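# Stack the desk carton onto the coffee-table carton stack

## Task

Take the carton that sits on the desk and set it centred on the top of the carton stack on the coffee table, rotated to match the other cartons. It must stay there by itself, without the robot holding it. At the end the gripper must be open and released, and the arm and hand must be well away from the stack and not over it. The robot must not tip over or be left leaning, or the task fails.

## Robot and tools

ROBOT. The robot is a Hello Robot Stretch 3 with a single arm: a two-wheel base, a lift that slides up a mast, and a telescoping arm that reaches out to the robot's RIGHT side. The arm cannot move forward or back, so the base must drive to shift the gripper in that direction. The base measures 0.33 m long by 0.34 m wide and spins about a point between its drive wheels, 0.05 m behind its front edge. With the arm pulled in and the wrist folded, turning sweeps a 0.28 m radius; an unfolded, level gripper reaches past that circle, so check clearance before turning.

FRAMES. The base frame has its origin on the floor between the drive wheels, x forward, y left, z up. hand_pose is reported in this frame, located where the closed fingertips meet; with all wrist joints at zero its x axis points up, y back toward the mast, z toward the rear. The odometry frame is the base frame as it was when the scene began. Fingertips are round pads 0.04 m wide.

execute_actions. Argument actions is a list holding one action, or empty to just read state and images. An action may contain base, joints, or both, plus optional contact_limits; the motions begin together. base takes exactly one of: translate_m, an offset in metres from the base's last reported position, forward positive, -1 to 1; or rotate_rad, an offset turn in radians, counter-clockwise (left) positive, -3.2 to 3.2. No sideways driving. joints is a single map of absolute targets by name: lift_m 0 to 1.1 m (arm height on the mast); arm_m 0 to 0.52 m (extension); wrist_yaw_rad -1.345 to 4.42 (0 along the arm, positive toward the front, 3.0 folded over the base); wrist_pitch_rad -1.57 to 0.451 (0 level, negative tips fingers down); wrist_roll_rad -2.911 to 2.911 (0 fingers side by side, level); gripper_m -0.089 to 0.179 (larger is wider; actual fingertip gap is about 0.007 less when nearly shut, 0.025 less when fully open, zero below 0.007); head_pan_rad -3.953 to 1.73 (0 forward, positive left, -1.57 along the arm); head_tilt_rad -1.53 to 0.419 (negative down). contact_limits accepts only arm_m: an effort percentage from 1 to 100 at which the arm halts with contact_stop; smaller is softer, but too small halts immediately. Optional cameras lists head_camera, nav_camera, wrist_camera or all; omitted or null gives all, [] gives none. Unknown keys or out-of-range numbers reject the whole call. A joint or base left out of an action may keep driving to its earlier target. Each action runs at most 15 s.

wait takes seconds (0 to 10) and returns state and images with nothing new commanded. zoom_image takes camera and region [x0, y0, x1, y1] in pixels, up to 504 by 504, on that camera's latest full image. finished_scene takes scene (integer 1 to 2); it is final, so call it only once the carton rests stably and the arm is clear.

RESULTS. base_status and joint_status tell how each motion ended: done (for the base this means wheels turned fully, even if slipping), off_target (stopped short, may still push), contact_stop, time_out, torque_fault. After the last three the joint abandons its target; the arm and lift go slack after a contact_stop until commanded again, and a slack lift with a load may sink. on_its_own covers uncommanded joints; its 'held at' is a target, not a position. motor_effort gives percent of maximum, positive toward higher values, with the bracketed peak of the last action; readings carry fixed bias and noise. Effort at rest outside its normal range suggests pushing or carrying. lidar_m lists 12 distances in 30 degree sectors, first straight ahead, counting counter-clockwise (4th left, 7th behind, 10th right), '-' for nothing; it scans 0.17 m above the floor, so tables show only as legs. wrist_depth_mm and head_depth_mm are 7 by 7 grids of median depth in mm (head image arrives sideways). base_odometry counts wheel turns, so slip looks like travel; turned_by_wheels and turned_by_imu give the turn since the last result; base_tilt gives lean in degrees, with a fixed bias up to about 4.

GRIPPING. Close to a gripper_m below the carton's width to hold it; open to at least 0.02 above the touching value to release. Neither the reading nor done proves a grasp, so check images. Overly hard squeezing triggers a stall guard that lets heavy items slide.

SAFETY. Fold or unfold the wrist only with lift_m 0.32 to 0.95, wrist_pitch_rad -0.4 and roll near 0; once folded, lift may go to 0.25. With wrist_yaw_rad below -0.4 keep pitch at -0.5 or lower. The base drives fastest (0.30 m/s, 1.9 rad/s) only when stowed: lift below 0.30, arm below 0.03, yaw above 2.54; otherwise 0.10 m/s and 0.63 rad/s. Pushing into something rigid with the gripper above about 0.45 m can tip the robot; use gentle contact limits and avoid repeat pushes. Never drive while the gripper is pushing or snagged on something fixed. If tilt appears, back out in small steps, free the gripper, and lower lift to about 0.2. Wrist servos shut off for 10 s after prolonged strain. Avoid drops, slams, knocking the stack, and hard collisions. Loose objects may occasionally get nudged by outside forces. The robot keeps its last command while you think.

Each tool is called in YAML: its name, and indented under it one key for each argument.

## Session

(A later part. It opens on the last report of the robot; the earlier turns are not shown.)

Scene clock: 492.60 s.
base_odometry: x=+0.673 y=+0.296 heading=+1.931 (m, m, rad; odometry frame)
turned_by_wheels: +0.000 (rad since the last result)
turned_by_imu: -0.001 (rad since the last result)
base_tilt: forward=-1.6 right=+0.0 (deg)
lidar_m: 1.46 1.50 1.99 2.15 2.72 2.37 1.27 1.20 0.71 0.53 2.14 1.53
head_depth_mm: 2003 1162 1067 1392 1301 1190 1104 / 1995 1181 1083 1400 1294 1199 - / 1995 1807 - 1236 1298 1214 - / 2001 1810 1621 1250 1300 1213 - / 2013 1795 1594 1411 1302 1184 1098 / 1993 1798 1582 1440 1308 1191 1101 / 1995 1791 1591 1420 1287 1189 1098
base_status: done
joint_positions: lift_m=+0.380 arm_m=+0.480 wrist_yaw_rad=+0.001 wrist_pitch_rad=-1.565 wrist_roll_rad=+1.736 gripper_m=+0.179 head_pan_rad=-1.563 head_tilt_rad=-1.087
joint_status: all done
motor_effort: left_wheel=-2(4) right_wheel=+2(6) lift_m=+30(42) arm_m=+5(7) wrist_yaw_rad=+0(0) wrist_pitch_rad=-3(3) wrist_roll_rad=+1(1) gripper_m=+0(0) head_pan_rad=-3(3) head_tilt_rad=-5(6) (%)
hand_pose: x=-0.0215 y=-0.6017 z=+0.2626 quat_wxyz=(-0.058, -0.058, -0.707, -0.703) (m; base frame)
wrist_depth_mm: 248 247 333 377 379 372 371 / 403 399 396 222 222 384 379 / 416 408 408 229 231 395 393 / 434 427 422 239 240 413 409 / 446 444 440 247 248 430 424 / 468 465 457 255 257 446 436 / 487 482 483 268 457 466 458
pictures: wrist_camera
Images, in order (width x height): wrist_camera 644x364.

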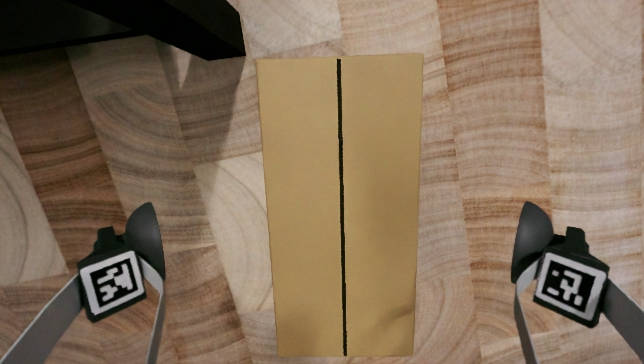

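execute_actions:
  actions:
    - {"joints":{"arm_m":0.472,"lift_m":0.245}}
  cameras: ["wrist_camera"]

execute_actions:
  actions:
    - {"joints":{"gripper_m":0.07}}
  cameras: []

execute_actions:
  actions:
    - {"joints":{"lift_m":0.3}}
  cameras: []

execute_actions:
  actions:
    - {"joints":{"arm_m":0.2,"lift_m":0.7,"head_tilt_rad":-0.75}}
  cameras: ["nav_camera","wrist_camera","head_camera"]

Scene clock: 495.27 s.
base_odometry: x=+0.673 y=+0.296 heading=+1.931 (m, m, rad; odometry frame)
turned_by_wheels: +0.000 (rad since the last result)
turned_by_imu: -0.001 (rad since the last result)
base_tilt: forward=-1.6 right=-0.1 (deg)
lidar_m: 1.46 1.51 1.99 2.15 2.71 2.36 1.28 1.20 0.71 0.53 2.13 1.53
head_depth_mm: 2013 1162 1062 1391 1295 1190 1101 / 1996 1180 1084 1387 1305 1202 - / 1995 1791 1589 1252 1298 1218 - / 2011 1787 1591 1224 1296 1219 - / 1983 1781 1595 1410 1296 1190 1104 / 2011 1793 1591 1428 1299 1191 1099 / 1989 1780 1594 1429 1297 1191 1104
base_status: not commanded
joint_positions: lift_m=+0.245 arm_m=+0.472 wrist_yaw_rad=+0.001 wrist_pitch_rad=-1.565 wrist_roll_rad=+1.736 gripper_m=+0.179 head_pan_rad=-1.563 head_tilt_rad=-1.087
joint_status: all done
motor_effort: left_wheel=-2(2) right_wheel=+1(2) lift_m=+30(29) arm_m=-6(6) wrist_yaw_rad=-1(0) wrist_pitch_rad=-3(3) wrist_roll_rad=+1(1) gripper_m=+0(1) head_pan_rad=-3(2) head_tilt_rad=-6(6) (%)
hand_pose: x=-0.0215 y=-0.5945 z=+0.1276 quat_wxyz=(-0.058, -0.058, -0.707, -0.703) (m; base frame)
wrist_depth_mm: 261 93 91 91 90 90 249 / 270 97 95 94 93 93 257 / 280 276 98 97 96 96 264 / 291 289 102 101 100 100 274 / 302 108 105 104 104 103 283 / 316 112 110 108 108 108 294 / 328 328 114 113 112 306 312
pictures: wrist_camera
Images, in order (width x height): wrist_camera 644x364.

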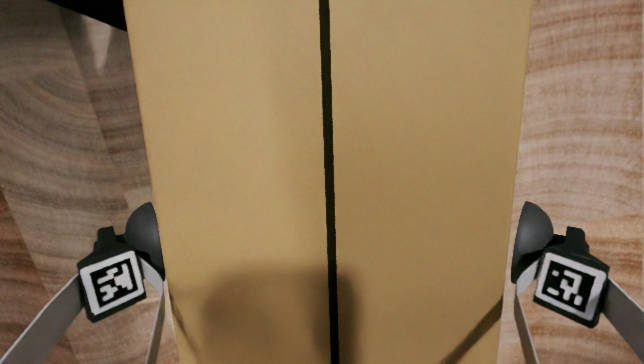

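Scene clock: 496.83 s.
base_odometry: x=+0.673 y=+0.296 heading=+1.931 (m, m, rad; odometry frame)
turned_by_wheels: +0.000 (rad since the last result)
turned_by_imu: +0.000 (rad since the last result)
base_tilt: forward=-1.5 right=+0.1 (deg)
lidar_m: 1.46 1.51 2.00 2.15 2.72 2.37 1.28 1.20 0.71 0.53 2.13 1.53
head_depth_mm: 2002 1162 1068 1384 1291 1190 1108 / 1994 1182 1085 1387 1291 1201 - / 1987 1800 1583 1249 1292 1212 - / 1982 1799 1588 1229 1306 1218 - / 2019 1810 1588 1411 1291 1190 1097 / 2001 1794 1603 1428 1299 1189 1091 / 2001 1806 1591 1425 1305 1193 1099
base_status: not commanded
joint_positions: lift_m=+0.245 arm_m=+0.472 wrist_yaw_rad=+0.001 wrist_pitch_rad=-1.564 wrist_roll_rad=+1.736 gripper_m=+0.074 head_pan_rad=-1.563 head_tilt_rad=-1.087
joint_status: all done
motor_effort: left_wheel=-2(2) right_wheel=+2(2) lift_m=+30(30) arm_m=-6(6) wrist_yaw_rad=-1(3) wrist_pitch_rad=-3(4) wrist_roll_rad=+1(1) gripper_m=-92(99) head_pan_rad=-4(2) head_tilt_rad=-5(6) (%)
hand_pose: x=-0.0215 y=-0.5947 z=+0.1276 quat_wxyz=(-0.058, -0.058, -0.707, -0.703) (m; base frame)
wrist_depth_mm: 263 94 92 91 90 90 249 / 272 268 95 94 93 93 257 / 282 277 98 97 96 96 266 / 294 288 102 101 100 100 273 / 306 296 106 105 104 103 286 / 317 213 110 109 108 107 294 / 330 325 115 114 112 305 311
pictures: none
No camera images: the call's "cameras" was empty. Leave "cameras" out to get every camera's image.

Scene clock: 498.17 s.
base_odometry: x=+0.673 y=+0.296 heading=+1.931 (m, m, rad; odometry frame)
turned_by_wheels: +0.000 (rad since the last result)
turned_by_imu: +0.000 (rad since the last result)
base_tilt: forward=-1.5 right=+0.0 (deg)
lidar_m: 1.46 1.51 1.99 2.15 2.72 2.37 1.27 1.20 0.71 0.53 2.14 1.52
head_depth_mm: 1998 1164 1061 1387 1302 1196 1108 / 2008 1186 1084 1384 1300 1202 - / 1999 1777 1614 1167 1292 1217 - / 1991 1799 1610 1188 1287 1211 - / 1988 1798 1589 1408 1295 1195 1096 / 2003 1796 1586 1420 1292 1186 1095 / 1992 1770 1588 1447 1302 1191 1093
base_status: not commanded
joint_positions: lift_m=+0.300 arm_m=+0.472 wrist_yaw_rad=+0.001 wrist_pitch_rad=-1.564 wrist_roll_rad=+1.736 gripper_m=+0.077 head_pan_rad=-1.563 head_tilt_rad=-1.087
joint_status: all done
on_its_own: gripper_m is held at +0.075, not at your +0.070, by its stall guard, which is still easing
motor_effort: left_wheel=-2(2) right_wheel=+1(2) lift_m=+47(50) arm_m=-6(6) wrist_yaw_rad=-1(0) wrist_pitch_rad=-4(4) wrist_roll_rad=+1(1) gripper_m=-45(68) head_pan_rad=-3(3) head_tilt_rad=-5(6) (%)
hand_pose: x=-0.0215 y=-0.5948 z=+0.1820 quat_wxyz=(-0.058, -0.058, -0.707, -0.702) (m; base frame)
wrist_depth_mm: 314 89 88 87 86 85 296 / 324 93 91 90 89 89 307 / 335 331 95 94 93 93 318 / 348 342 100 99 98 98 329 / 364 355 105 104 102 102 339 / 375 374 110 109 108 107 350 / 392 389 117 115 114 364 370
pictures: none
No camera images: the call's "cameras" was empty. Leave "cameras" out to get every camera's image.

Scene clock: 502.63 s.
base_odometry: x=+0.673 y=+0.296 heading=+1.931 (m, m, rad; odometry frame)
turned_by_wheels: +0.000 (rad since the last result)
turned_by_imu: -0.001 (rad since the last result)
base_tilt: forward=-1.6 right=+0.1 (deg)
lidar_m: 1.46 1.50 1.99 2.15 2.71 2.37 1.28 1.20 0.71 0.71 2.14 1.53
head_depth_mm: 1818 2070 2254 1215 1073 1351 - / 1840 2093 2270 1211 - - 1096 / 1842 2081 2266 1879 - 653 633 / 1833 2065 2250 1858 1556 675 671 / 1836 2098 2288 1857 1544 698 690 / 1860 2063 2263 1868 1548 1326 1156 / 1820 2085 2266 1870 1541 1325 1152
base_status: not commanded
joint_positions: lift_m=+0.700 arm_m=+0.200 wrist_yaw_rad=+0.001 wrist_pitch_rad=-1.564 wrist_roll_rad=+1.738 gripper_m=+0.099 head_pan_rad=-1.563 head_tilt_rad=-0.754
joint_status: all done
on_its_own: gripper_m is held at +0.098, not at your +0.070, by its stall guard, which is not easing now
motor_effort: left_wheel=-1(2) right_wheel=+2(2) lift_m=+47(51) arm_m=-6(7) wrist_yaw_rad=+0(0) wrist_pitch_rad=-3(7) wrist_roll_rad=+1(1) gripper_m=-24(43) head_pan_rad=-4(3) head_tilt_rad=+2(23) (%)
hand_pose: x=-0.0215 y=-0.3227 z=+0.5820 quat_wxyz=(-0.059, -0.059, -0.707, -0.703) (m; base frame)
wrist_depth_mm: 547 106 100 95 90 87 650 / 435 506 105 99 94 91 - / 741 725 110 104 99 96 702 / 753 753 116 110 104 725 708 / 791 782 123 116 109 107 749 / 807 - 131 122 115 113 774 / 845 851 139 130 122 799 806
pictures: head_camera (sideways: a quarter turn clockwise sets it upright), nav_camera (sideways: a quarter turn counterclockwise sets it upright), wrist_camera
Images, in order (width x height): head_camera 896x504, nav_camera 672x504, wrist_camera 644x364.

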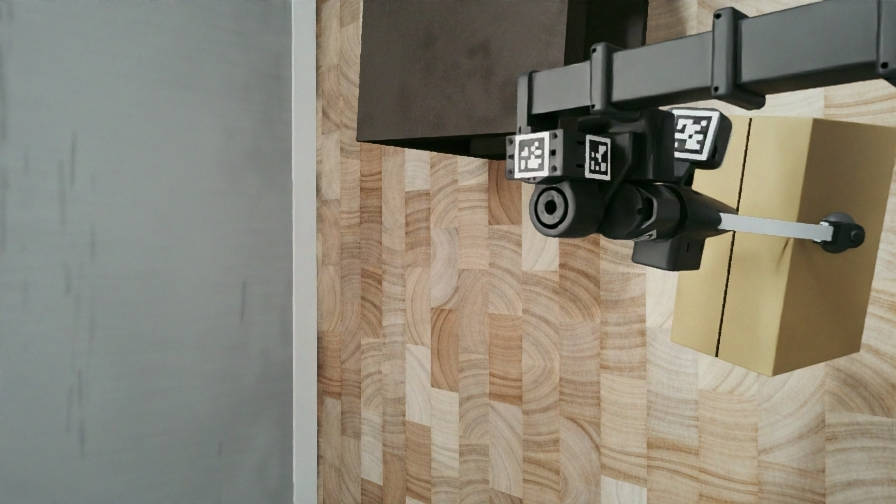

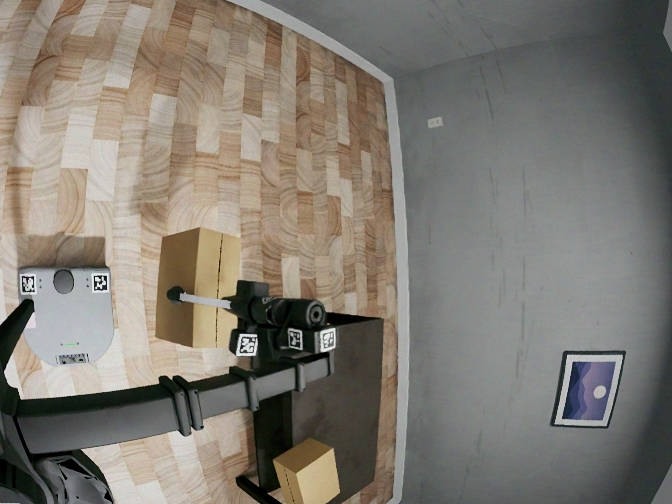

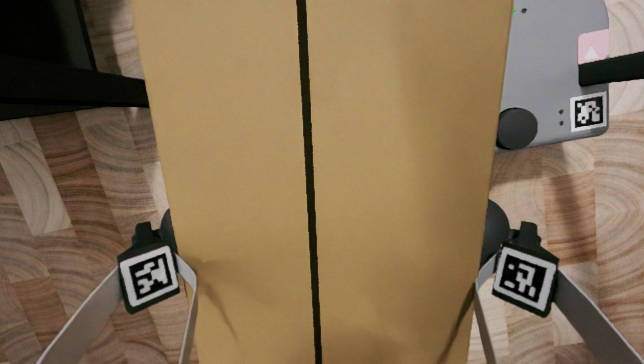

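execute_actions:
  actions:
    - {"joints":{"lift_m":0.82,"wrist_roll_rad":1.57,"arm_m":0.12},"base":{"rotate_rad":0.35}}
  cameras: []

execute_actions:
  actions:
    - {"base":{"translate_m":-0.44}}
  cameras: []

execute_actions:
  actions:
    - {"base":{"rotate_rad":-0.37},"joints":{"head_tilt_rad":-0.95}}
  cameras: ["head_camera","nav_camera"]

Scene clock: 505.93 s.
base_odometry: x=+0.673 y=+0.296 heading=+2.281 (m, m, rad; odometry frame)
turned_by_wheels: +0.350 (rad since the last result)
turned_by_imu: +0.346 (rad since the last result)
base_tilt: forward=-1.5 right=+0.1 (deg)
lidar_m: 1.46 1.75 2.14 2.16 2.40 2.09 1.20 1.54 0.71 2.12 1.64 1.46
head_depth_mm: 1784 1951 2155 1927 - - 1171 / 1825 2044 2271 1923 - - 488 / 1886 2118 2309 1926 - - 492 / 1961 2234 2392 1867 1540 945 498 / 1999 2276 2314 1857 1551 1305 500 / 2087 2378 2356 1846 1537 1320 516 / 2068 2237 2257 1868 1544 1332 1158
base_status: done
joint_positions: lift_m=+0.820 arm_m=+0.120 wrist_yaw_rad=+0.001 wrist_pitch_rad=-1.564 wrist_roll_rad=+1.574 gripper_m=+0.099 head_pan_rad=-1.563 head_tilt_rad=-0.754
joint_status: all done
on_its_own: gripper_m is held at +0.098, not at your +0.070, by its stall guard, which is not easing now
motor_effort: left_wheel=-2(7) right_wheel=+2(5) lift_m=+48(47) arm_m=-6(5) wrist_yaw_rad=+0(2) wrist_pitch_rad=-3(3) wrist_roll_rad=-2(2) gripper_m=-25(25) head_pan_rad=-3(3) head_tilt_rad=+1(2) (%)
hand_pose: x=-0.0216 y=-0.2427 z=+0.7020 quat_wxyz=(+0.000, -0.001, -0.709, -0.705) (m; base frame)
wrist_depth_mm: 797 107 100 95 90 89 759 / 823 800 105 99 94 92 769 / 856 854 110 104 99 96 824 / 880 869 117 110 104 845 828 / 929 905 123 116 109 108 873 / 941 - 130 123 115 113 909 / - - 139 130 121 942 928
pictures: none
No camera images: the call's "cameras" was empty. Leave "cameras" out to get every camera's image.

Scene clock: 511.77 s.
base_odometry: x=+0.960 y=-0.038 heading=+2.281 (m, m, rad; odometry frame)
turned_by_wheels: +0.000 (rad since the last result)
turned_by_imu: -0.003 (rad since the last result)
base_tilt: forward=-1.6 right=-0.1 (deg)
lidar_m: 1.88 2.23 2.31 2.49 2.07 0.85 0.86 0.77 1.98 0.57 2.11 1.88
head_depth_mm: 1653 1867 2121 1245 - - 1153 / 1688 1930 2147 1254 - - 487 / 1761 1984 2169 1855 - - 492 / 1815 2047 2258 1869 1536 786 497 / 1893 2157 2349 1864 1539 1328 502 / 1951 2213 2333 1860 1545 1329 516 / 2038 2324 2331 1856 1554 1332 1160
base_status: done
joint_positions: lift_m=+0.820 arm_m=+0.120 wrist_yaw_rad=+0.001 wrist_pitch_rad=-1.564 wrist_roll_rad=+1.574 gripper_m=+0.099 head_pan_rad=-1.563 head_tilt_rad=-0.754
joint_status: not commanded
on_its_own: gripper_m is held at +0.098, not at your +0.070, by its stall guard, which is not easing now
motor_effort: left_wheel=-2(8) right_wheel=+2(3) lift_m=+48(48) arm_m=-6(6) wrist_yaw_rad=+0(0) wrist_pitch_rad=-3(3) wrist_roll_rad=-2(2) gripper_m=-25(25) head_pan_rad=-3(2) head_tilt_rad=+1(1) (%)
hand_pose: x=-0.0216 y=-0.2427 z=+0.7020 quat_wxyz=(+0.000, -0.001, -0.709, -0.705) (m; base frame)
wrist_depth_mm: 381 107 100 95 90 89 757 / 390 385 105 99 94 92 789 / 409 409 110 104 99 96 813 / 425 471 116 110 104 833 812 / 920 909 123 116 109 108 860 / 966 - 131 122 115 113 897 / - - 139 130 122 934 931
pictures: none
No camera images: the call's "cameras" was empty. Leave "cameras" out to get every camera's image.

Scene clock: 513.33 s.
base_odometry: x=+0.960 y=-0.038 heading=+1.911 (m, m, rad; odometry frame)
turned_by_wheels: -0.370 (rad since the last result)
turned_by_imu: -0.367 (rad since the last result)
base_tilt: forward=-1.7 right=+0.1 (deg)
lidar_m: 1.87 1.92 2.51 2.31 2.81 1.73 0.85 0.77 1.17 1.04 0.56 1.97
head_depth_mm: 1815 2086 1222 - - 1217 1112 / 1835 2085 1221 - 557 543 1127 / 1827 2069 1220 - 560 534 1137 / 1815 2104 1188 1024 566 541 1141 / 1804 2087 1194 1018 600 546 1101 / 1817 2080 1849 1096 1298 1176 1101 / 1801 2068 1846 1565 1385 1231 1108
base_status: done
joint_positions: lift_m=+0.820 arm_m=+0.120 wrist_yaw_rad=+0.001 wrist_pitch_rad=-1.564 wrist_roll_rad=+1.574 gripper_m=+0.099 head_pan_rad=-1.563 head_tilt_rad=-0.938
joint_status: all done
on_its_own: gripper_m is held at +0.098, not at your +0.070, by its stall guard, which is not easing now
motor_effort: left_wheel=+4(8) right_wheel=-3(7) lift_m=+48(48) arm_m=-6(6) wrist_yaw_rad=+0(0) wrist_pitch_rad=-3(3) wrist_roll_rad=-2(2) gripper_m=-25(24) head_pan_rad=-2(3) head_tilt_rad=-5(19) (%)
hand_pose: x=-0.0216 y=-0.2427 z=+0.7020 quat_wxyz=(+0.000, -0.001, -0.709, -0.705) (m; base frame)
wrist_depth_mm: 324 106 100 95 90 89 753 / 390 388 105 99 94 92 775 / 406 402 110 104 99 96 806 / 421 421 116 110 104 819 839 / 442 438 123 116 109 107 870 / 458 - 131 122 115 113 903 / - 977 139 130 122 931 933
pictures: head_camera (sideways: a quarter turn clockwise sets it upright), nav_camera (sideways: a quarter turn counterclockwise sets it upright)
Images, in order (width x height): head_camera 896x504, nav_camera 672x504.

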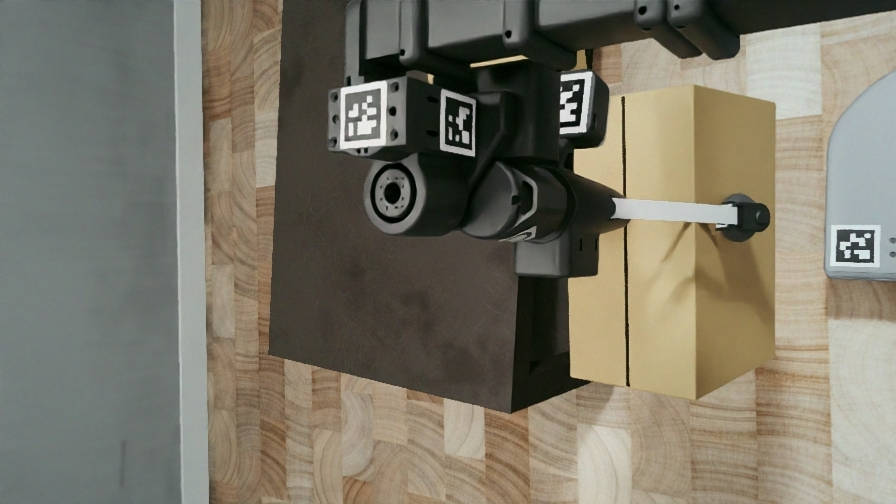

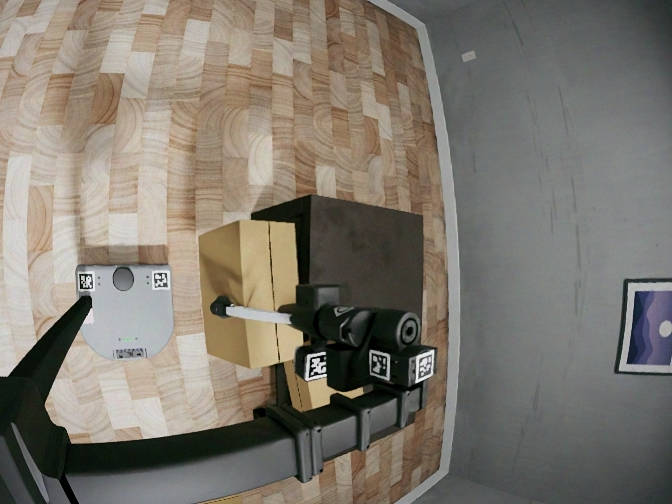

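execute_actions:
  actions:
    - {"base":{"translate_m":0.08},"joints":{"arm_m":0.52}}
  cameras: []

execute_actions:
  actions:
    - {"joints":{"lift_m":0.72}}
  cameras: ["head_camera","nav_camera"]

Scene clock: 518.60 s.
base_odometry: x=+0.934 y=+0.038 heading=+1.911 (m, m, rad; odometry frame)
turned_by_wheels: +0.000 (rad since the last result)
turned_by_imu: -0.001 (rad since the last result)
base_tilt: forward=-1.6 right=+0.0 (deg)
lidar_m: 1.80 1.84 2.41 2.30 2.85 1.81 0.93 0.84 1.21 0.54 0.55 1.90
head_depth_mm: 1827 2072 - - - 1221 1104 / 1723 - 1165 1003 1239 1230 1120 / - - 785 963 1265 1232 1139 / 1808 2014 791 957 1270 1230 1139 / 1808 2083 812 982 1258 1226 1112 / 1807 2095 1836 1581 1380 1233 1110 / 1813 2050 1854 1586 1378 1234 1103
base_status: done
joint_positions: lift_m=+0.820 arm_m=+0.520 wrist_yaw_rad=+0.001 wrist_pitch_rad=-1.564 wrist_roll_rad=+1.574 gripper_m=+0.099 head_pan_rad=-1.563 head_tilt_rad=-0.938
joint_status: all done
on_its_own: gripper_m is held at +0.098, not at your +0.070, by its stall guard, which is not easing now
motor_effort: left_wheel=+4(7) right_wheel=-3(3) lift_m=+48(48) arm_m=+5(5) wrist_yaw_rad=+0(0) wrist_pitch_rad=-3(3) wrist_roll_rad=-2(2) gripper_m=-25(24) head_pan_rad=-3(3) head_tilt_rad=-5(6) (%)
hand_pose: x=-0.0216 y=-0.6419 z=+0.7020 quat_wxyz=(+0.000, -0.001, -0.709, -0.705) (m; base frame)
wrist_depth_mm: 376 106 100 95 90 88 765 / 391 383 105 99 94 92 - / 406 400 110 104 99 96 - / 424 416 116 109 104 851 826 / 440 430 123 116 109 107 869 / 955 - 131 122 115 113 890 / - - 139 130 122 949 923
pictures: none
No camera images: the call's "cameras" was empty. Leave "cameras" out to get every camera's image.

Scene clock: 520.33 s.
base_odometry: x=+0.934 y=+0.038 heading=+1.911 (m, m, rad; odometry frame)
turned_by_wheels: +0.000 (rad since the last result)
turned_by_imu: +0.000 (rad since the last result)
base_tilt: forward=-1.6 right=+0.0 (deg)
lidar_m: 1.80 1.84 2.41 2.30 2.84 1.81 0.93 0.84 1.21 0.54 0.55 1.89
head_depth_mm: 1834 2078 1195 891 - - - / 1830 2049 1214 1021 1244 1230 1125 / 1813 - 904 893 1267 1229 1140 / 1804 2091 912 901 1260 1227 1136 / 1818 2053 1742 968 1250 1229 1106 / 1801 2085 1848 1581 1382 1228 1106 / 1797 2056 1823 1573 1382 1236 1113
base_status: not commanded
joint_positions: lift_m=+0.720 arm_m=+0.520 wrist_yaw_rad=+0.001 wrist_pitch_rad=-1.564 wrist_roll_rad=+1.574 gripper_m=+0.099 head_pan_rad=-1.563 head_tilt_rad=-0.938
joint_status: all done
on_its_own: gripper_m is held at +0.098, not at your +0.070, by its stall guard, which is not easing now
motor_effort: left_wheel=+4(4) right_wheel=-3(3) lift_m=+31(45) arm_m=+5(6) wrist_yaw_rad=+0(1) wrist_pitch_rad=-3(3) wrist_roll_rad=-2(2) gripper_m=-24(25) head_pan_rad=-3(4) head_tilt_rad=-5(6) (%)
hand_pose: x=-0.0216 y=-0.6419 z=+0.6026 quat_wxyz=(+0.000, -0.001, -0.709, -0.705) (m; base frame)
wrist_depth_mm: 286 280 103 98 94 92 674 / 295 292 108 102 98 682 - / 308 303 113 107 101 406 - / 318 314 118 111 105 739 750 / 329 326 124 116 110 108 764 / 343 - 130 122 115 113 788 / 878 863 137 128 121 833 817
pictures: head_camera (sideways: a quarter turn clockwise sets it upright), nav_camera (sideways: a quarter turn counterclockwise sets it upright)
Images, in order (width x height): head_camera 896x504, nav_camera 672x504.

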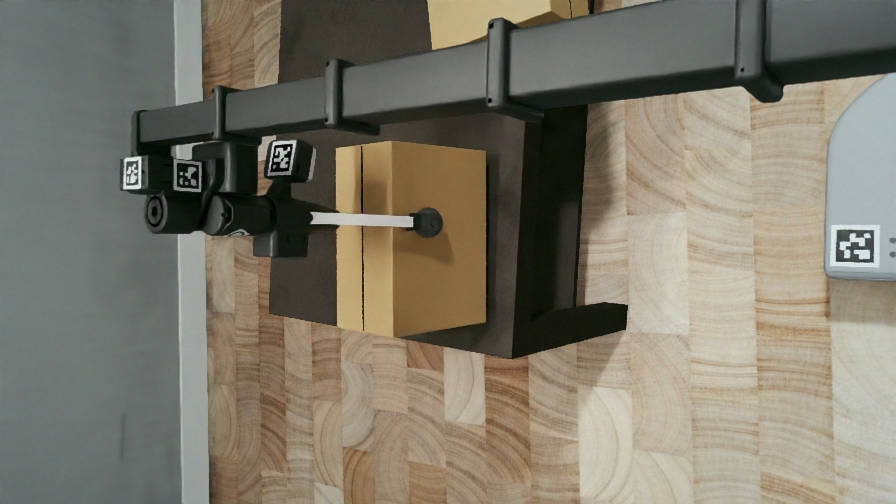

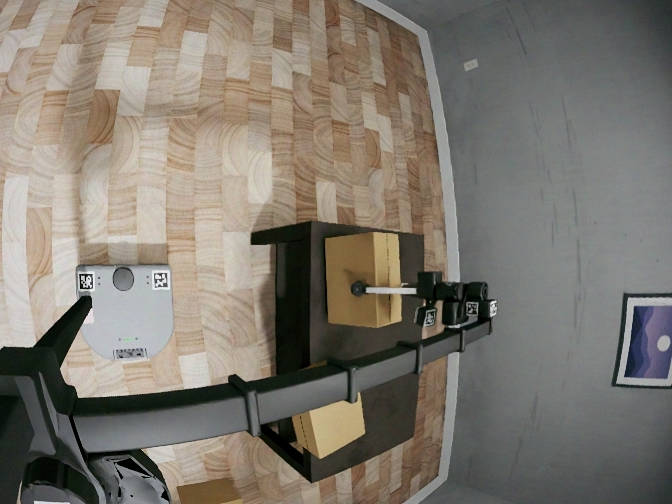

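execute_actions:
  actions:
    - {"base":{"translate_m":-0.04}}
  cameras: []

execute_actions:
  actions:
    - {"joints":{"lift_m":0.66}}
  cameras: ["head_camera"]

Scene clock: 523.00 s.
base_odometry: x=+0.947 y=+0.000 heading=+1.911 (m, m, rad; odometry frame)
turned_by_wheels: +0.000 (rad since the last result)
turned_by_imu: -0.001 (rad since the last result)
base_tilt: forward=-1.6 right=+0.0 (deg)
lidar_m: 1.84 1.88 2.46 2.30 2.85 1.77 0.89 0.81 1.19 1.03 0.55 1.94
head_depth_mm: 1845 2088 1198 896 - - - / 1826 2063 1226 1019 1241 1233 1127 / 1828 - 904 894 1260 1235 1145 / 1821 2071 909 901 1263 1232 1135 / 1812 2065 1184 964 1242 1231 1109 / 1797 2054 1819 1572 1358 1229 1105 / 1799 2085 1814 1585 1385 1231 1108
base_status: done
joint_positions: lift_m=+0.720 arm_m=+0.520 wrist_yaw_rad=+0.001 wrist_pitch_rad=-1.564 wrist_roll_rad=+1.574 gripper_m=+0.099 head_pan_rad=-1.563 head_tilt_rad=-0.938
joint_status: not commanded
on_its_own: gripper_m is held at +0.098, not at your +0.070, by its stall guard, which is not easing now
motor_effort: left_wheel=+4(5) right_wheel=-3(7) lift_m=+30(31) arm_m=+5(5) wrist_yaw_rad=+0(0) wrist_pitch_rad=-3(3) wrist_roll_rad=-2(2) gripper_m=-25(25) head_pan_rad=-3(3) head_tilt_rad=-6(5) (%)
hand_pose: x=-0.0216 y=-0.6419 z=+0.6026 quat_wxyz=(+0.000, -0.001, -0.709, -0.705) (m; base frame)
wrist_depth_mm: 286 281 104 98 93 92 661 / 296 292 108 102 97 683 - / 307 302 113 107 101 100 - / 315 313 118 111 105 728 735 / 331 324 124 117 110 108 771 / 346 - 130 122 115 113 787 / 361 353 137 128 120 832 813
pictures: none
No camera images: the call's "cameras" was empty. Leave "cameras" out to get every camera's image.

Scene clock: 524.57 s.
base_odometry: x=+0.947 y=+0.000 heading=+1.911 (m, m, rad; odometry frame)
turned_by_wheels: +0.000 (rad since the last result)
turned_by_imu: -0.001 (rad since the last result)
base_tilt: forward=-1.7 right=+0.0 (deg)
lidar_m: 1.84 1.88 2.46 2.31 2.85 1.77 0.89 0.81 1.19 1.03 0.55 1.94
head_depth_mm: 1826 2097 1188 886 821 - - / 1814 2056 - 1011 1315 1229 1120 / 1820 - 1170 898 1264 1228 1141 / 1807 2075 1168 902 1269 1225 1142 / 1815 2077 1201 961 1250 1229 1108 / 1819 2050 1844 1574 1357 1231 1119 / 1799 2047 1845 1575 1380 1231 1115
base_status: not commanded
joint_positions: lift_m=+0.712 arm_m=+0.520 wrist_yaw_rad=+0.001 wrist_pitch_rad=-1.571 wrist_roll_rad=+1.573 gripper_m=+0.099 head_pan_rad=-1.563 head_tilt_rad=-0.939
joint_status: lift_m contact_stop (moved -0.008 of -0.060)
on_its_own: gripper_m is held at +0.098, not at your +0.070, by its stall guard, which is not easing now; lift_m is slack since a contact_stop, until your next command for it (your +0.660 is given up)
motor_effort: left_wheel=+3(4) right_wheel=-2(3) lift_m=+38(38) arm_m=+5(5) wrist_yaw_rad=-2(1) wrist_pitch_rad=+1(4) wrist_roll_rad=-2(2) gripper_m=-25(25) head_pan_rad=-3(3) head_tilt_rad=-5(6) (%)
hand_pose: x=-0.0216 y=-0.6402 z=+0.5950 quat_wxyz=(+0.000, -0.001, -0.707, -0.707) (m; base frame)
wrist_depth_mm: 276 275 106 101 96 664 659 / 289 284 109 104 100 680 - / 298 295 114 108 103 401 - / 311 308 118 112 107 736 743 / 322 316 123 116 110 109 769 / 337 - 128 121 114 113 795 / 348 348 134 126 119 823 810
pictures: head_camera (sideways: a quarter turn clockwise sets it upright)
Images, in order (width x height): head_camera 896x504.

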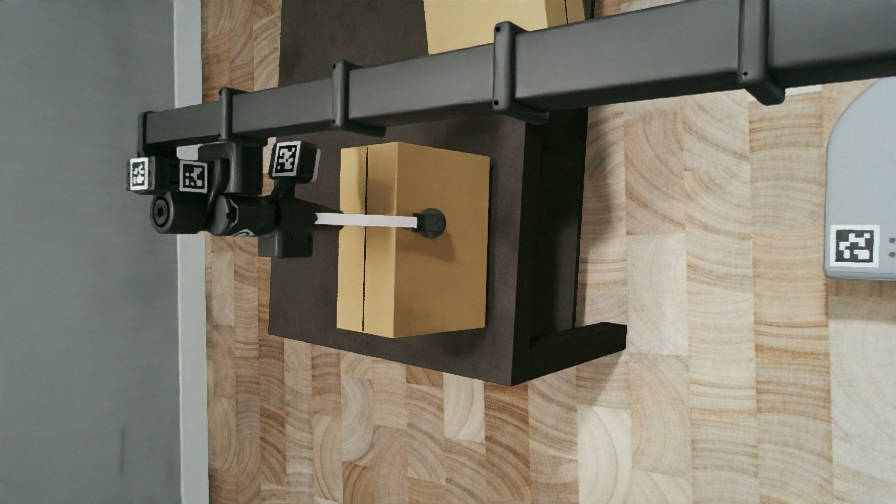

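Release.

execute_actions:
  actions:
    - {"joints":{"gripper_m":0.179,"lift_m":0.715}}
  cameras: []

execute_actions:
  actions:
    - {"joints":{"lift_m":0.9}}
  cameras: ["wrist_camera"]

execute_actions:
  actions:
    - {"joints":{"arm_m":0.1},"base":{"translate_m":-0.35}}
  cameras: ["head_camera","nav_camera"]

Scene clock: 526.37 s.
base_odometry: x=+0.947 y=+0.000 heading=+1.911 (m, m, rad; odometry frame)
turned_by_wheels: +0.000 (rad since the last result)
turned_by_imu: +0.000 (rad since the last result)
base_tilt: forward=-1.6 right=+0.0 (deg)
lidar_m: 1.84 1.89 2.46 2.30 2.84 1.77 0.89 0.81 1.19 1.04 0.55 1.93
head_depth_mm: 1815 2076 1191 893 816 - - / 1833 2072 - 1013 1312 1226 1123 / 1820 - 1163 891 1260 1225 1139 / 1814 2073 1163 893 1266 1227 1139 / 1811 2089 1194 968 1239 1231 1106 / 1809 2079 1836 1569 1354 1225 1106 / 1805 2065 1827 1575 1384 1224 1106
base_status: not commanded
joint_positions: lift_m=+0.715 arm_m=+0.520 wrist_yaw_rad=+0.001 wrist_pitch_rad=-1.566 wrist_roll_rad=+1.573 gripper_m=+0.179 head_pan_rad=-1.563 head_tilt_rad=-0.939
joint_status: all done
motor_effort: left_wheel=+3(3) right_wheel=-2(2) lift_m=+47(47) arm_m=+5(5) wrist_yaw_rad=+1(1) wrist_pitch_rad=-2(4) wrist_roll_rad=-2(2) gripper_m=+1(100) head_pan_rad=-3(3) head_tilt_rad=-5(4) (%)
hand_pose: x=-0.0216 y=-0.6414 z=+0.5971 quat_wxyz=(+0.000, -0.001, -0.709, -0.706) (m; base frame)
wrist_depth_mm: 280 278 109 108 107 107 662 / 289 288 114 112 111 111 - / 299 297 117 116 115 114 - / 312 308 122 120 119 120 744 / 321 320 127 125 124 123 761 / 333 334 133 130 129 129 792 / 350 349 139 136 134 819 817
pictures: none
No camera images: the call's "cameras" was empty. Leave "cameras" out to get every camera's image.

Scene clock: 528.87 s.
base_odometry: x=+0.947 y=+0.000 heading=+1.911 (m, m, rad; odometry frame)
turned_by_wheels: +0.000 (rad since the last result)
turned_by_imu: -0.001 (rad since the last result)
base_tilt: forward=-1.6 right=+0.1 (deg)
lidar_m: 1.84 1.88 2.46 2.30 2.85 1.78 0.89 0.80 1.19 1.04 0.55 1.93
head_depth_mm: - - 1168 872 863 1226 1106 / 1921 2117 1203 1017 1246 1224 1119 / - 2076 1196 888 1270 1227 1146 / 1807 2077 1188 892 1259 1228 1137 / 1814 2082 1193 963 1242 1226 1107 / 1802 2080 1830 1568 1369 1222 1116 / 1805 2053 1830 1569 1367 1231 1102
base_status: not commanded
joint_positions: lift_m=+0.900 arm_m=+0.520 wrist_yaw_rad=+0.001 wrist_pitch_rad=-1.566 wrist_roll_rad=+1.573 gripper_m=+0.179 head_pan_rad=-1.563 head_tilt_rad=-0.939
joint_status: all done
motor_effort: left_wheel=+3(3) right_wheel=-2(2) lift_m=+46(47) arm_m=+5(5) wrist_yaw_rad=-1(0) wrist_pitch_rad=-2(2) wrist_roll_rad=-2(2) gripper_m=+0(1) head_pan_rad=-3(3) head_tilt_rad=-5(5) (%)
hand_pose: x=-0.0216 y=-0.6414 z=+0.7821 quat_wxyz=(+0.000, -0.001, -0.709, -0.706) (m; base frame)
wrist_depth_mm: 457 450 446 442 441 824 828 / 683 465 463 292 457 867 - / 941 484 483 298 879 897 - / 936 503 493 309 905 916 923 / - 518 508 320 947 929 927 / - - - 332 - - 971 / - - - - - - -
pictures: wrist_camera
Images, in order (width x height): wrist_camera 644x364.

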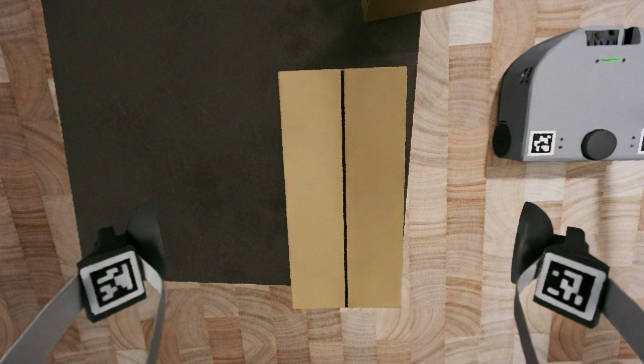

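Scene clock: 533.77 s.
base_odometry: x=+1.064 y=-0.330 heading=+1.911 (m, m, rad; odometry frame)
turned_by_wheels: +0.000 (rad since the last result)
turned_by_imu: -0.002 (rad since the last result)
base_tilt: forward=-1.5 right=+0.0 (deg)
lidar_m: 2.18 2.24 2.92 2.35 1.94 1.45 0.54 0.56 0.57 1.99 0.73 0.75
head_depth_mm: 1843 2113 - - 1306 1233 1107 / 1834 2109 - - 1261 1229 1122 / 1822 2064 - - 1313 1225 1141 / 1827 2078 1196 892 1325 1232 1124 / 1818 2088 1190 891 1238 1227 1108 / 1815 2061 1198 965 1264 1236 1113 / 1828 2091 1193 904 1314 1229 1103
base_status: done
joint_positions: lift_m=+0.900 arm_m=+0.100 wrist_yaw_rad=+0.001 wrist_pitch_rad=-1.566 wrist_roll_rad=+1.573 gripper_m=+0.179 head_pan_rad=-1.563 head_tilt_rad=-0.939
joint_status: all done
motor_effort: left_wheel=+3(2) right_wheel=-2(8) lift_m=+46(46) arm_m=-6(5) wrist_yaw_rad=-1(0) wrist_pitch_rad=-2(2) wrist_roll_rad=-1(2) gripper_m=+0(0) head_pan_rad=-3(2) head_tilt_rad=-5(5) (%)
hand_pose: x=-0.0216 y=-0.2222 z=+0.7821 quat_wxyz=(+0.000, -0.001, -0.709, -0.706) (m; base frame)
wrist_depth_mm: 456 456 836 842 837 827 815 / 465 458 877 858 - 852 845 / 367 369 913 910 - 904 872 / 382 381 924 943 935 916 895 / 398 389 962 959 976 961 934 / 543 544 - - - - 964 / 447 542 - - - - -
pictures: head_camera (sideways: a quarter turn clockwise sets it upright), nav_camera (sideways: a quarter turn counterclockwise sets it upright)
Images, in order (width x height): head_camera 896x504, nav_camera 672x504.

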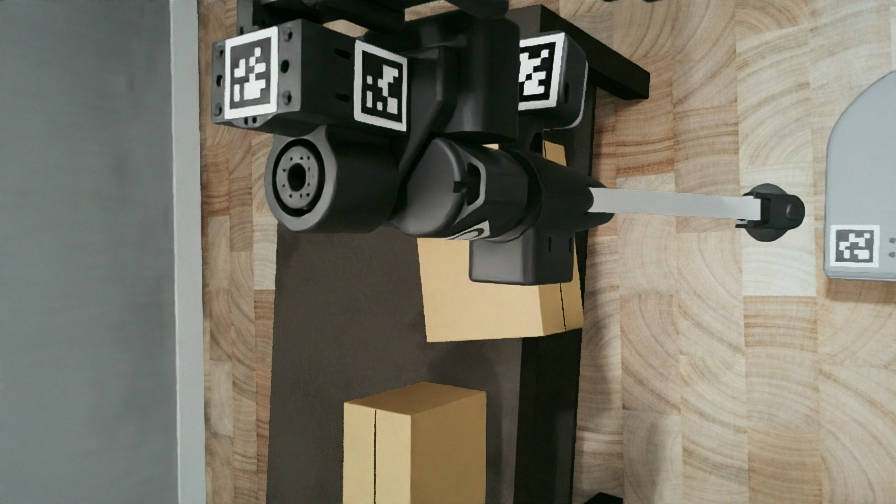

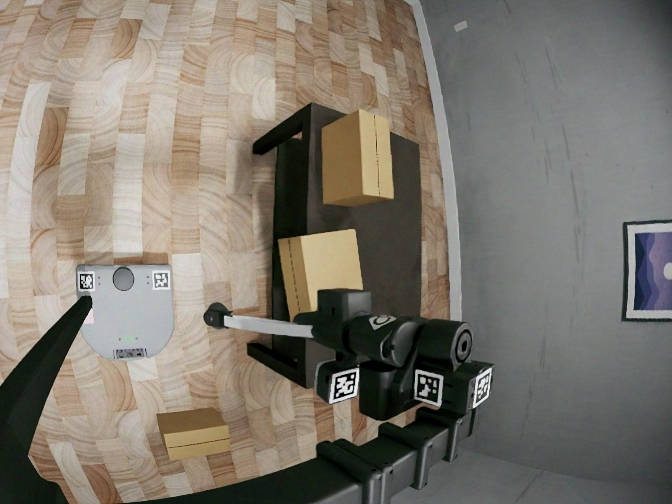

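execute_actions:
  actions:
    - {"joints":{"arm_m":0.0,"wrist_pitch_rad":0,"head_tilt_rad":-1.1}}
  cameras: ["head_camera"]

Scene clock: 536.77 s.
base_odometry: x=+1.064 y=-0.330 heading=+1.911 (m, m, rad; odometry frame)
turned_by_wheels: +0.000 (rad since the last result)
turned_by_imu: -0.001 (rad since the last result)
base_tilt: forward=-1.6 right=+0.0 (deg)
lidar_m: 2.19 2.24 2.91 2.35 1.93 1.45 0.54 0.56 0.57 1.99 0.74 0.75
head_depth_mm: 1945 1768 1078 - - 1184 1097 / 1941 1159 1066 - - 1204 - / 1966 1184 - - 1259 1214 - / 1934 1156 1062 1062 1277 1220 - / 1926 1170 1029 955 1291 1189 1097 / 1940 1160 945 1255 1295 1184 1096 / 1959 1168 850 1264 1295 1186 1096
base_status: not commanded
joint_positions: lift_m=+0.900 arm_m=+0.001 wrist_yaw_rad=+0.001 wrist_pitch_rad=-0.024 wrist_roll_rad=+1.573 gripper_m=+0.179 head_pan_rad=-1.563 head_tilt_rad=-1.086
joint_status: all done
motor_effort: left_wheel=+3(3) right_wheel=-1(2) lift_m=+46(47) arm_m=-6(6) wrist_yaw_rad=+0(0) wrist_pitch_rad=+14(14) wrist_roll_rad=-1(1) gripper_m=+0(1) head_pan_rad=-3(3) head_tilt_rad=-6(18) (%)
hand_pose: x=-0.0212 y=-0.4015 z=+1.0080 quat_wxyz=(-0.001, +0.000, -1.000, -0.012) (m; base frame)
wrist_depth_mm: - - - - - - 619 / - - - - - - 624 / - - - - - - 623 / - - - - - - 623 / - - - - - - 604 / - - - - - - 573 / - - - - - - 453
pictures: head_camera (sideways: a quarter turn clockwise sets it upright)
Images, in order (width x height): head_camera 896x504.

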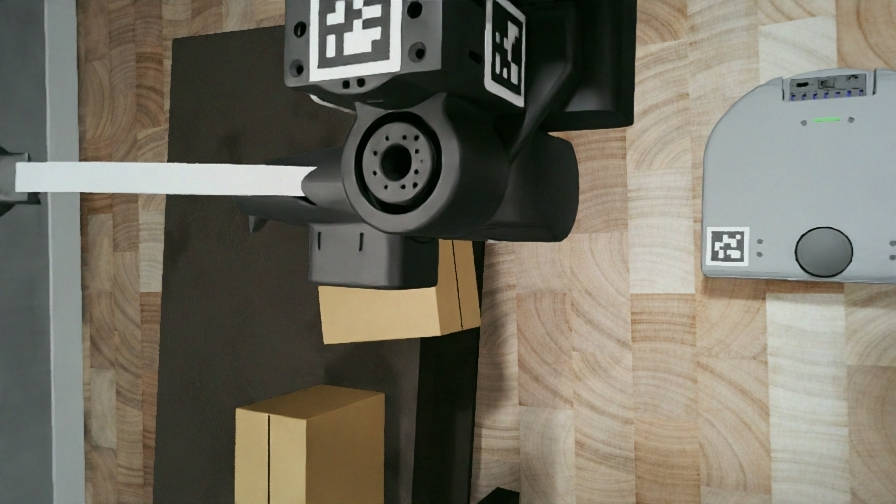

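execute_actions:
  actions:
    - {"joints":{"lift_m":0.41},"base":{"translate_m":0.02}}
  cameras: ["head_camera","wrist_camera"]

Scene clock: 542.67 s.
base_odometry: x=+1.057 y=-0.311 heading=+1.912 (m, m, rad; odometry frame)
turned_by_wheels: +0.000 (rad since the last result)
turned_by_imu: -0.001 (rad since the last result)
base_tilt: forward=-1.6 right=+0.0 (deg)
lidar_m: 2.17 2.22 2.90 2.35 1.96 1.47 0.56 0.58 0.58 1.99 0.72 0.75
head_depth_mm: 1943 1713 1029 968 1305 1183 1110 / 1978 1165 1031 971 1300 1201 - / 1952 1164 882 863 1317 - - / 1953 1167 883 828 1312 1204 - / 1929 1161 1032 977 1306 1186 1097 / 1932 1167 911 1241 1300 1194 1097 / 1950 1168 846 1263 1310 1202 1092
base_status: done
joint_positions: lift_m=+0.410 arm_m=+0.001 wrist_yaw_rad=+0.001 wrist_pitch_rad=-0.022 wrist_roll_rad=+1.573 gripper_m=+0.179 head_pan_rad=-1.563 head_tilt_rad=-1.086
joint_status: all done
motor_effort: left_wheel=+3(9) right_wheel=-2(4) lift_m=+30(42) arm_m=-6(6) wrist_yaw_rad=-1(1) wrist_pitch_rad=+13(14) wrist_roll_rad=-1(1) gripper_m=+1(0) head_pan_rad=-3(3) head_tilt_rad=-6(6) (%)
hand_pose: x=-0.0212 y=-0.4015 z=+0.5189 quat_wxyz=(-0.001, +0.000, -1.000, -0.012) (m; base frame)
wrist_depth_mm: - - - 187 187 542 411 / - - - 189 189 581 414 / - - - 190 191 585 418 / - - - 193 193 621 418 / - - - 195 195 671 399 / - - - 198 197 676 382 / - - - 200 200 664 442
pictures: head_camera (sideways: a quarter turn clockwise sets it upright), wrist_camera
Images, in order (width x height): head_camera 896x504, wrist_camera 644x364.

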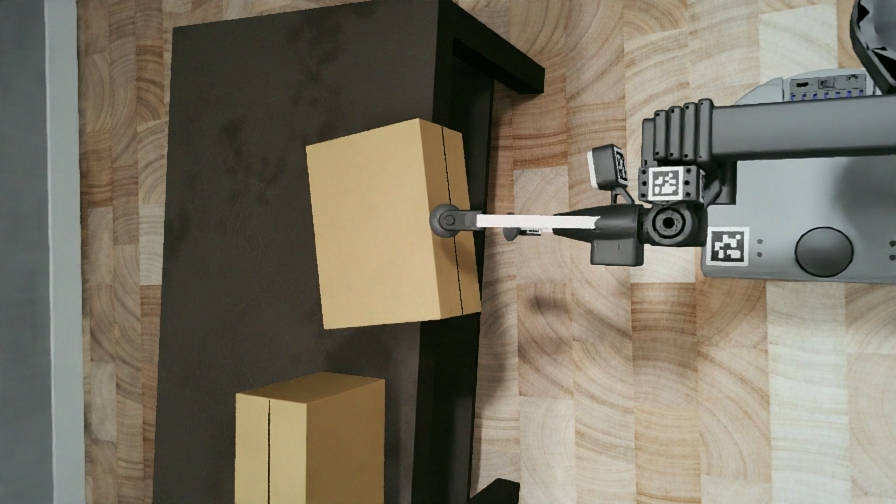

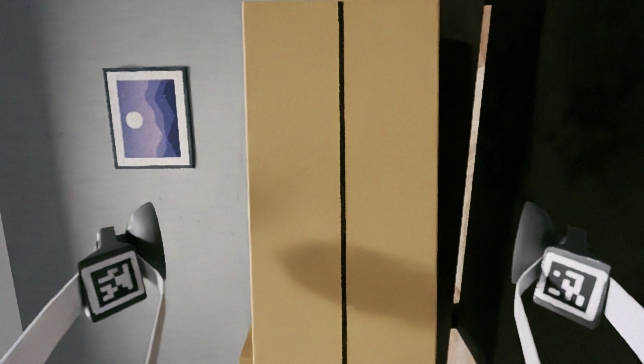

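execute_actions:
  actions:
    - {"joints":{"arm_m":0.075}}
  cameras: ["wrist_camera"]

execute_actions:
  actions:
    - {"joints":{"gripper_m":0.07}}
  cameras: ["wrist_camera","head_camera"]

Scene clock: 545.27 s.
base_odometry: x=+1.057 y=-0.311 heading=+1.912 (m, m, rad; odometry frame)
turned_by_wheels: +0.000 (rad since the last result)
turned_by_imu: -0.001 (rad since the last result)
base_tilt: forward=-1.7 right=+0.0 (deg)
lidar_m: 2.17 2.22 2.91 2.34 1.95 1.47 0.56 0.58 0.58 2.00 0.72 0.75
head_depth_mm: 1951 1719 1031 977 1295 1189 1109 / 1960 1164 1025 973 1295 1203 - / 1958 1163 882 863 - - - / 1932 1162 880 834 1302 1212 - / 1950 1171 1030 974 1296 1191 1100 / 1948 1162 914 1250 1299 1185 1096 / 1942 1166 852 1265 1300 1197 1095
base_status: not commanded
joint_positions: lift_m=+0.410 arm_m=+0.075 wrist_yaw_rad=+0.001 wrist_pitch_rad=-0.022 wrist_roll_rad=+1.573 gripper_m=+0.179 head_pan_rad=-1.563 head_tilt_rad=-1.086
joint_status: all done
motor_effort: left_wheel=+3(3) right_wheel=-2(2) lift_m=+30(30) arm_m=+5(6) wrist_yaw_rad=+0(1) wrist_pitch_rad=+13(14) wrist_roll_rad=-1(1) gripper_m=+1(0) head_pan_rad=-4(4) head_tilt_rad=-6(6) (%)
hand_pose: x=-0.0212 y=-0.4752 z=+0.5189 quat_wxyz=(-0.001, +0.000, -1.000, -0.012) (m; base frame)
wrist_depth_mm: - - 117 116 116 116 409 / - - 118 118 118 118 414 / - - 120 119 119 119 417 / - - 121 121 120 186 418 / - - 122 122 122 122 399 / - - 123 123 123 123 384 / - - 125 124 125 323 442
pictures: wrist_camera
Images, in order (width x height): wrist_camera 644x364.

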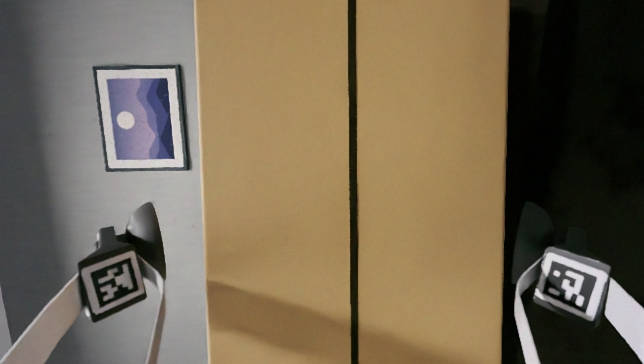

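Scene clock: 546.83 s.
base_odometry: x=+1.057 y=-0.311 heading=+1.912 (m, m, rad; odometry frame)
turned_by_wheels: +0.000 (rad since the last result)
turned_by_imu: +0.000 (rad since the last result)
base_tilt: forward=-1.6 right=+0.0 (deg)
lidar_m: 2.17 2.22 2.90 2.35 1.95 1.47 0.56 0.58 0.58 1.99 0.72 0.75
head_depth_mm: 1948 1690 1034 966 1297 1186 1116 / 1944 1165 1033 980 1291 1200 - / 1964 1158 880 872 - - - / 1941 1162 878 844 1305 1218 - / 1956 1163 1014 973 1300 1193 1098 / 1933 1169 913 1253 1297 1193 1099 / 1930 1154 847 1274 1293 1194 1097
base_status: not commanded
joint_positions: lift_m=+0.410 arm_m=+0.075 wrist_yaw_rad=+0.001 wrist_pitch_rad=-0.025 wrist_roll_rad=+1.573 gripper_m=+0.072 head_pan_rad=-1.563 head_tilt_rad=-1.086
joint_status: all done
motor_effort: left_wheel=+3(3) right_wheel=-2(2) lift_m=+30(30) arm_m=+5(5) wrist_yaw_rad=-1(1) wrist_pitch_rad=+15(15) wrist_roll_rad=-1(1) gripper_m=-34(99) head_pan_rad=-2(3) head_tilt_rad=-6(6) (%)
hand_pose: x=-0.0212 y=-0.4751 z=+0.5182 quat_wxyz=(-0.001, +0.000, -1.000, -0.013) (m; base frame)
wrist_depth_mm: - - 123 122 120 166 409 / - - 124 123 122 173 414 / - - 126 124 123 182 413 / - - 127 126 124 190 413 / - - 128 127 126 160 412 / - - 129 128 127 126 399 / - - 131 130 128 516 398
pictures: head_camera (sideways: a quarter turn clockwise sets it upright), wrist_camera
Images, in order (width x height): head_camera 896x504, wrist_camera 644x364.

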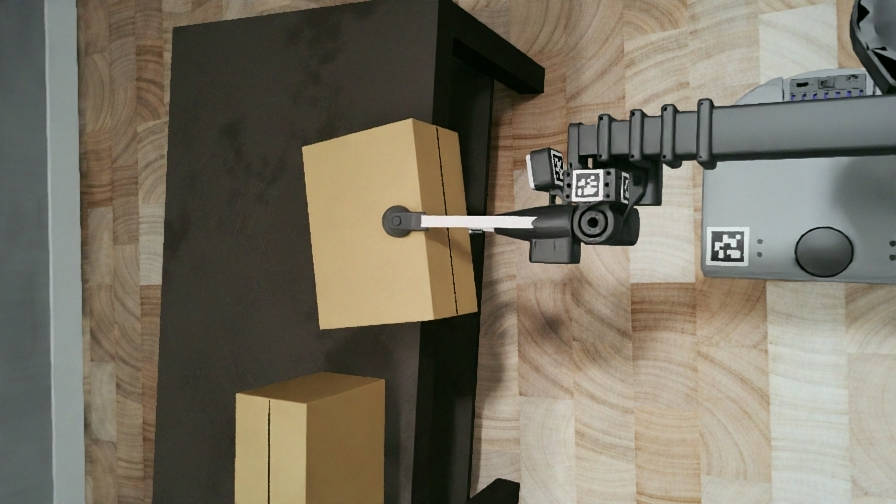

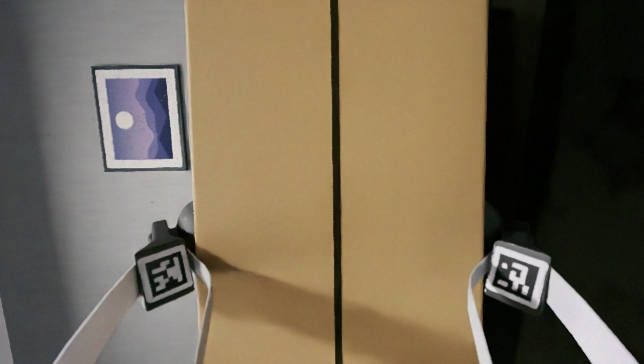

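execute_actions:
  actions:
    - {"joints":{"lift_m":0.5,"gripper_m":0.06}}
  cameras: ["wrist_camera","head_camera"]

Scene clock: 548.97 s.
base_odometry: x=+1.057 y=-0.311 heading=+1.912 (m, m, rad; odometry frame)
turned_by_wheels: +0.000 (rad since the last result)
turned_by_imu: +0.000 (rad since the last result)
base_tilt: forward=-1.7 right=+0.1 (deg)
lidar_m: 2.17 2.23 2.91 2.34 1.95 1.47 0.56 0.58 0.58 2.00 0.72 0.75
head_depth_mm: 1949 1704 1022 967 1298 1186 1105 / 1959 1165 1018 979 1296 - - / 1953 1166 770 1025 - 1217 - / 1941 1167 769 1247 1286 1220 - / 1947 1160 799 1245 1297 1185 1101 / 1959 1168 914 1246 1300 1181 1088 / 1934 1162 849 1264 1297 1184 1092
base_status: not commanded
joint_positions: lift_m=+0.500 arm_m=+0.075 wrist_yaw_rad=+0.001 wrist_pitch_rad=-0.032 wrist_roll_rad=+1.573 gripper_m=+0.066 head_pan_rad=-1.563 head_tilt_rad=-1.086
joint_status: gripper_m off_target (ended at +0.066, target +0.060); the others done
motor_effort: left_wheel=+3(3) right_wheel=-2(2) lift_m=+48(48) arm_m=+5(5) wrist_yaw_rad=-1(0) wrist_pitch_rad=+19(20) wrist_roll_rad=-1(1) gripper_m=-36(99) head_pan_rad=-3(3) head_tilt_rad=-6(6) (%)
hand_pose: x=-0.0212 y=-0.4749 z=+0.6059 quat_wxyz=(-0.001, +0.000, -1.000, -0.016) (m; base frame)
wrist_depth_mm: - - 123 121 120 231 176 / - - 124 123 121 232 177 / - - 125 124 123 233 185 / - - 127 125 124 233 192 / - - 128 127 126 173 199 / - - 130 129 127 127 209 / - - 132 130 129 237 223
pictures: head_camera (sideways: a quarter turn clockwise sets it upright), wrist_camera
Images, in order (width x height): head_camera 896x504, wrist_camera 644x364.

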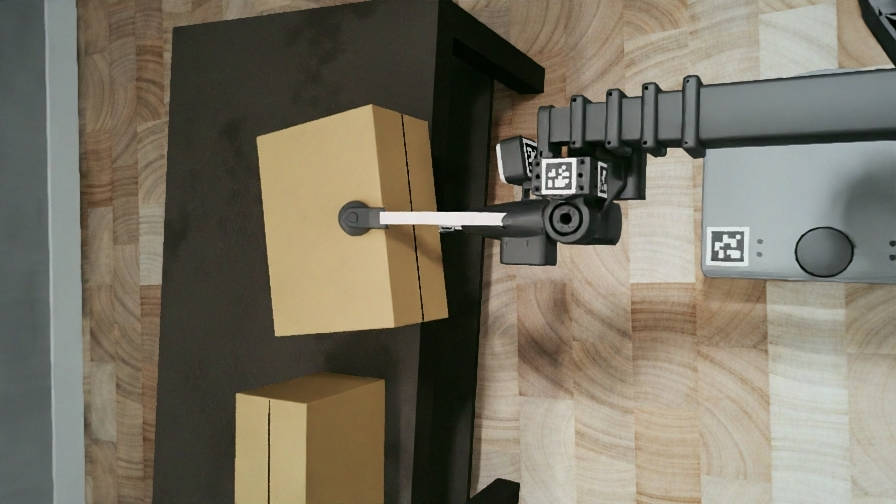

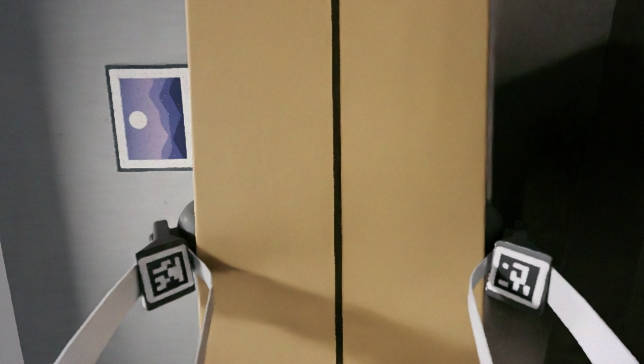

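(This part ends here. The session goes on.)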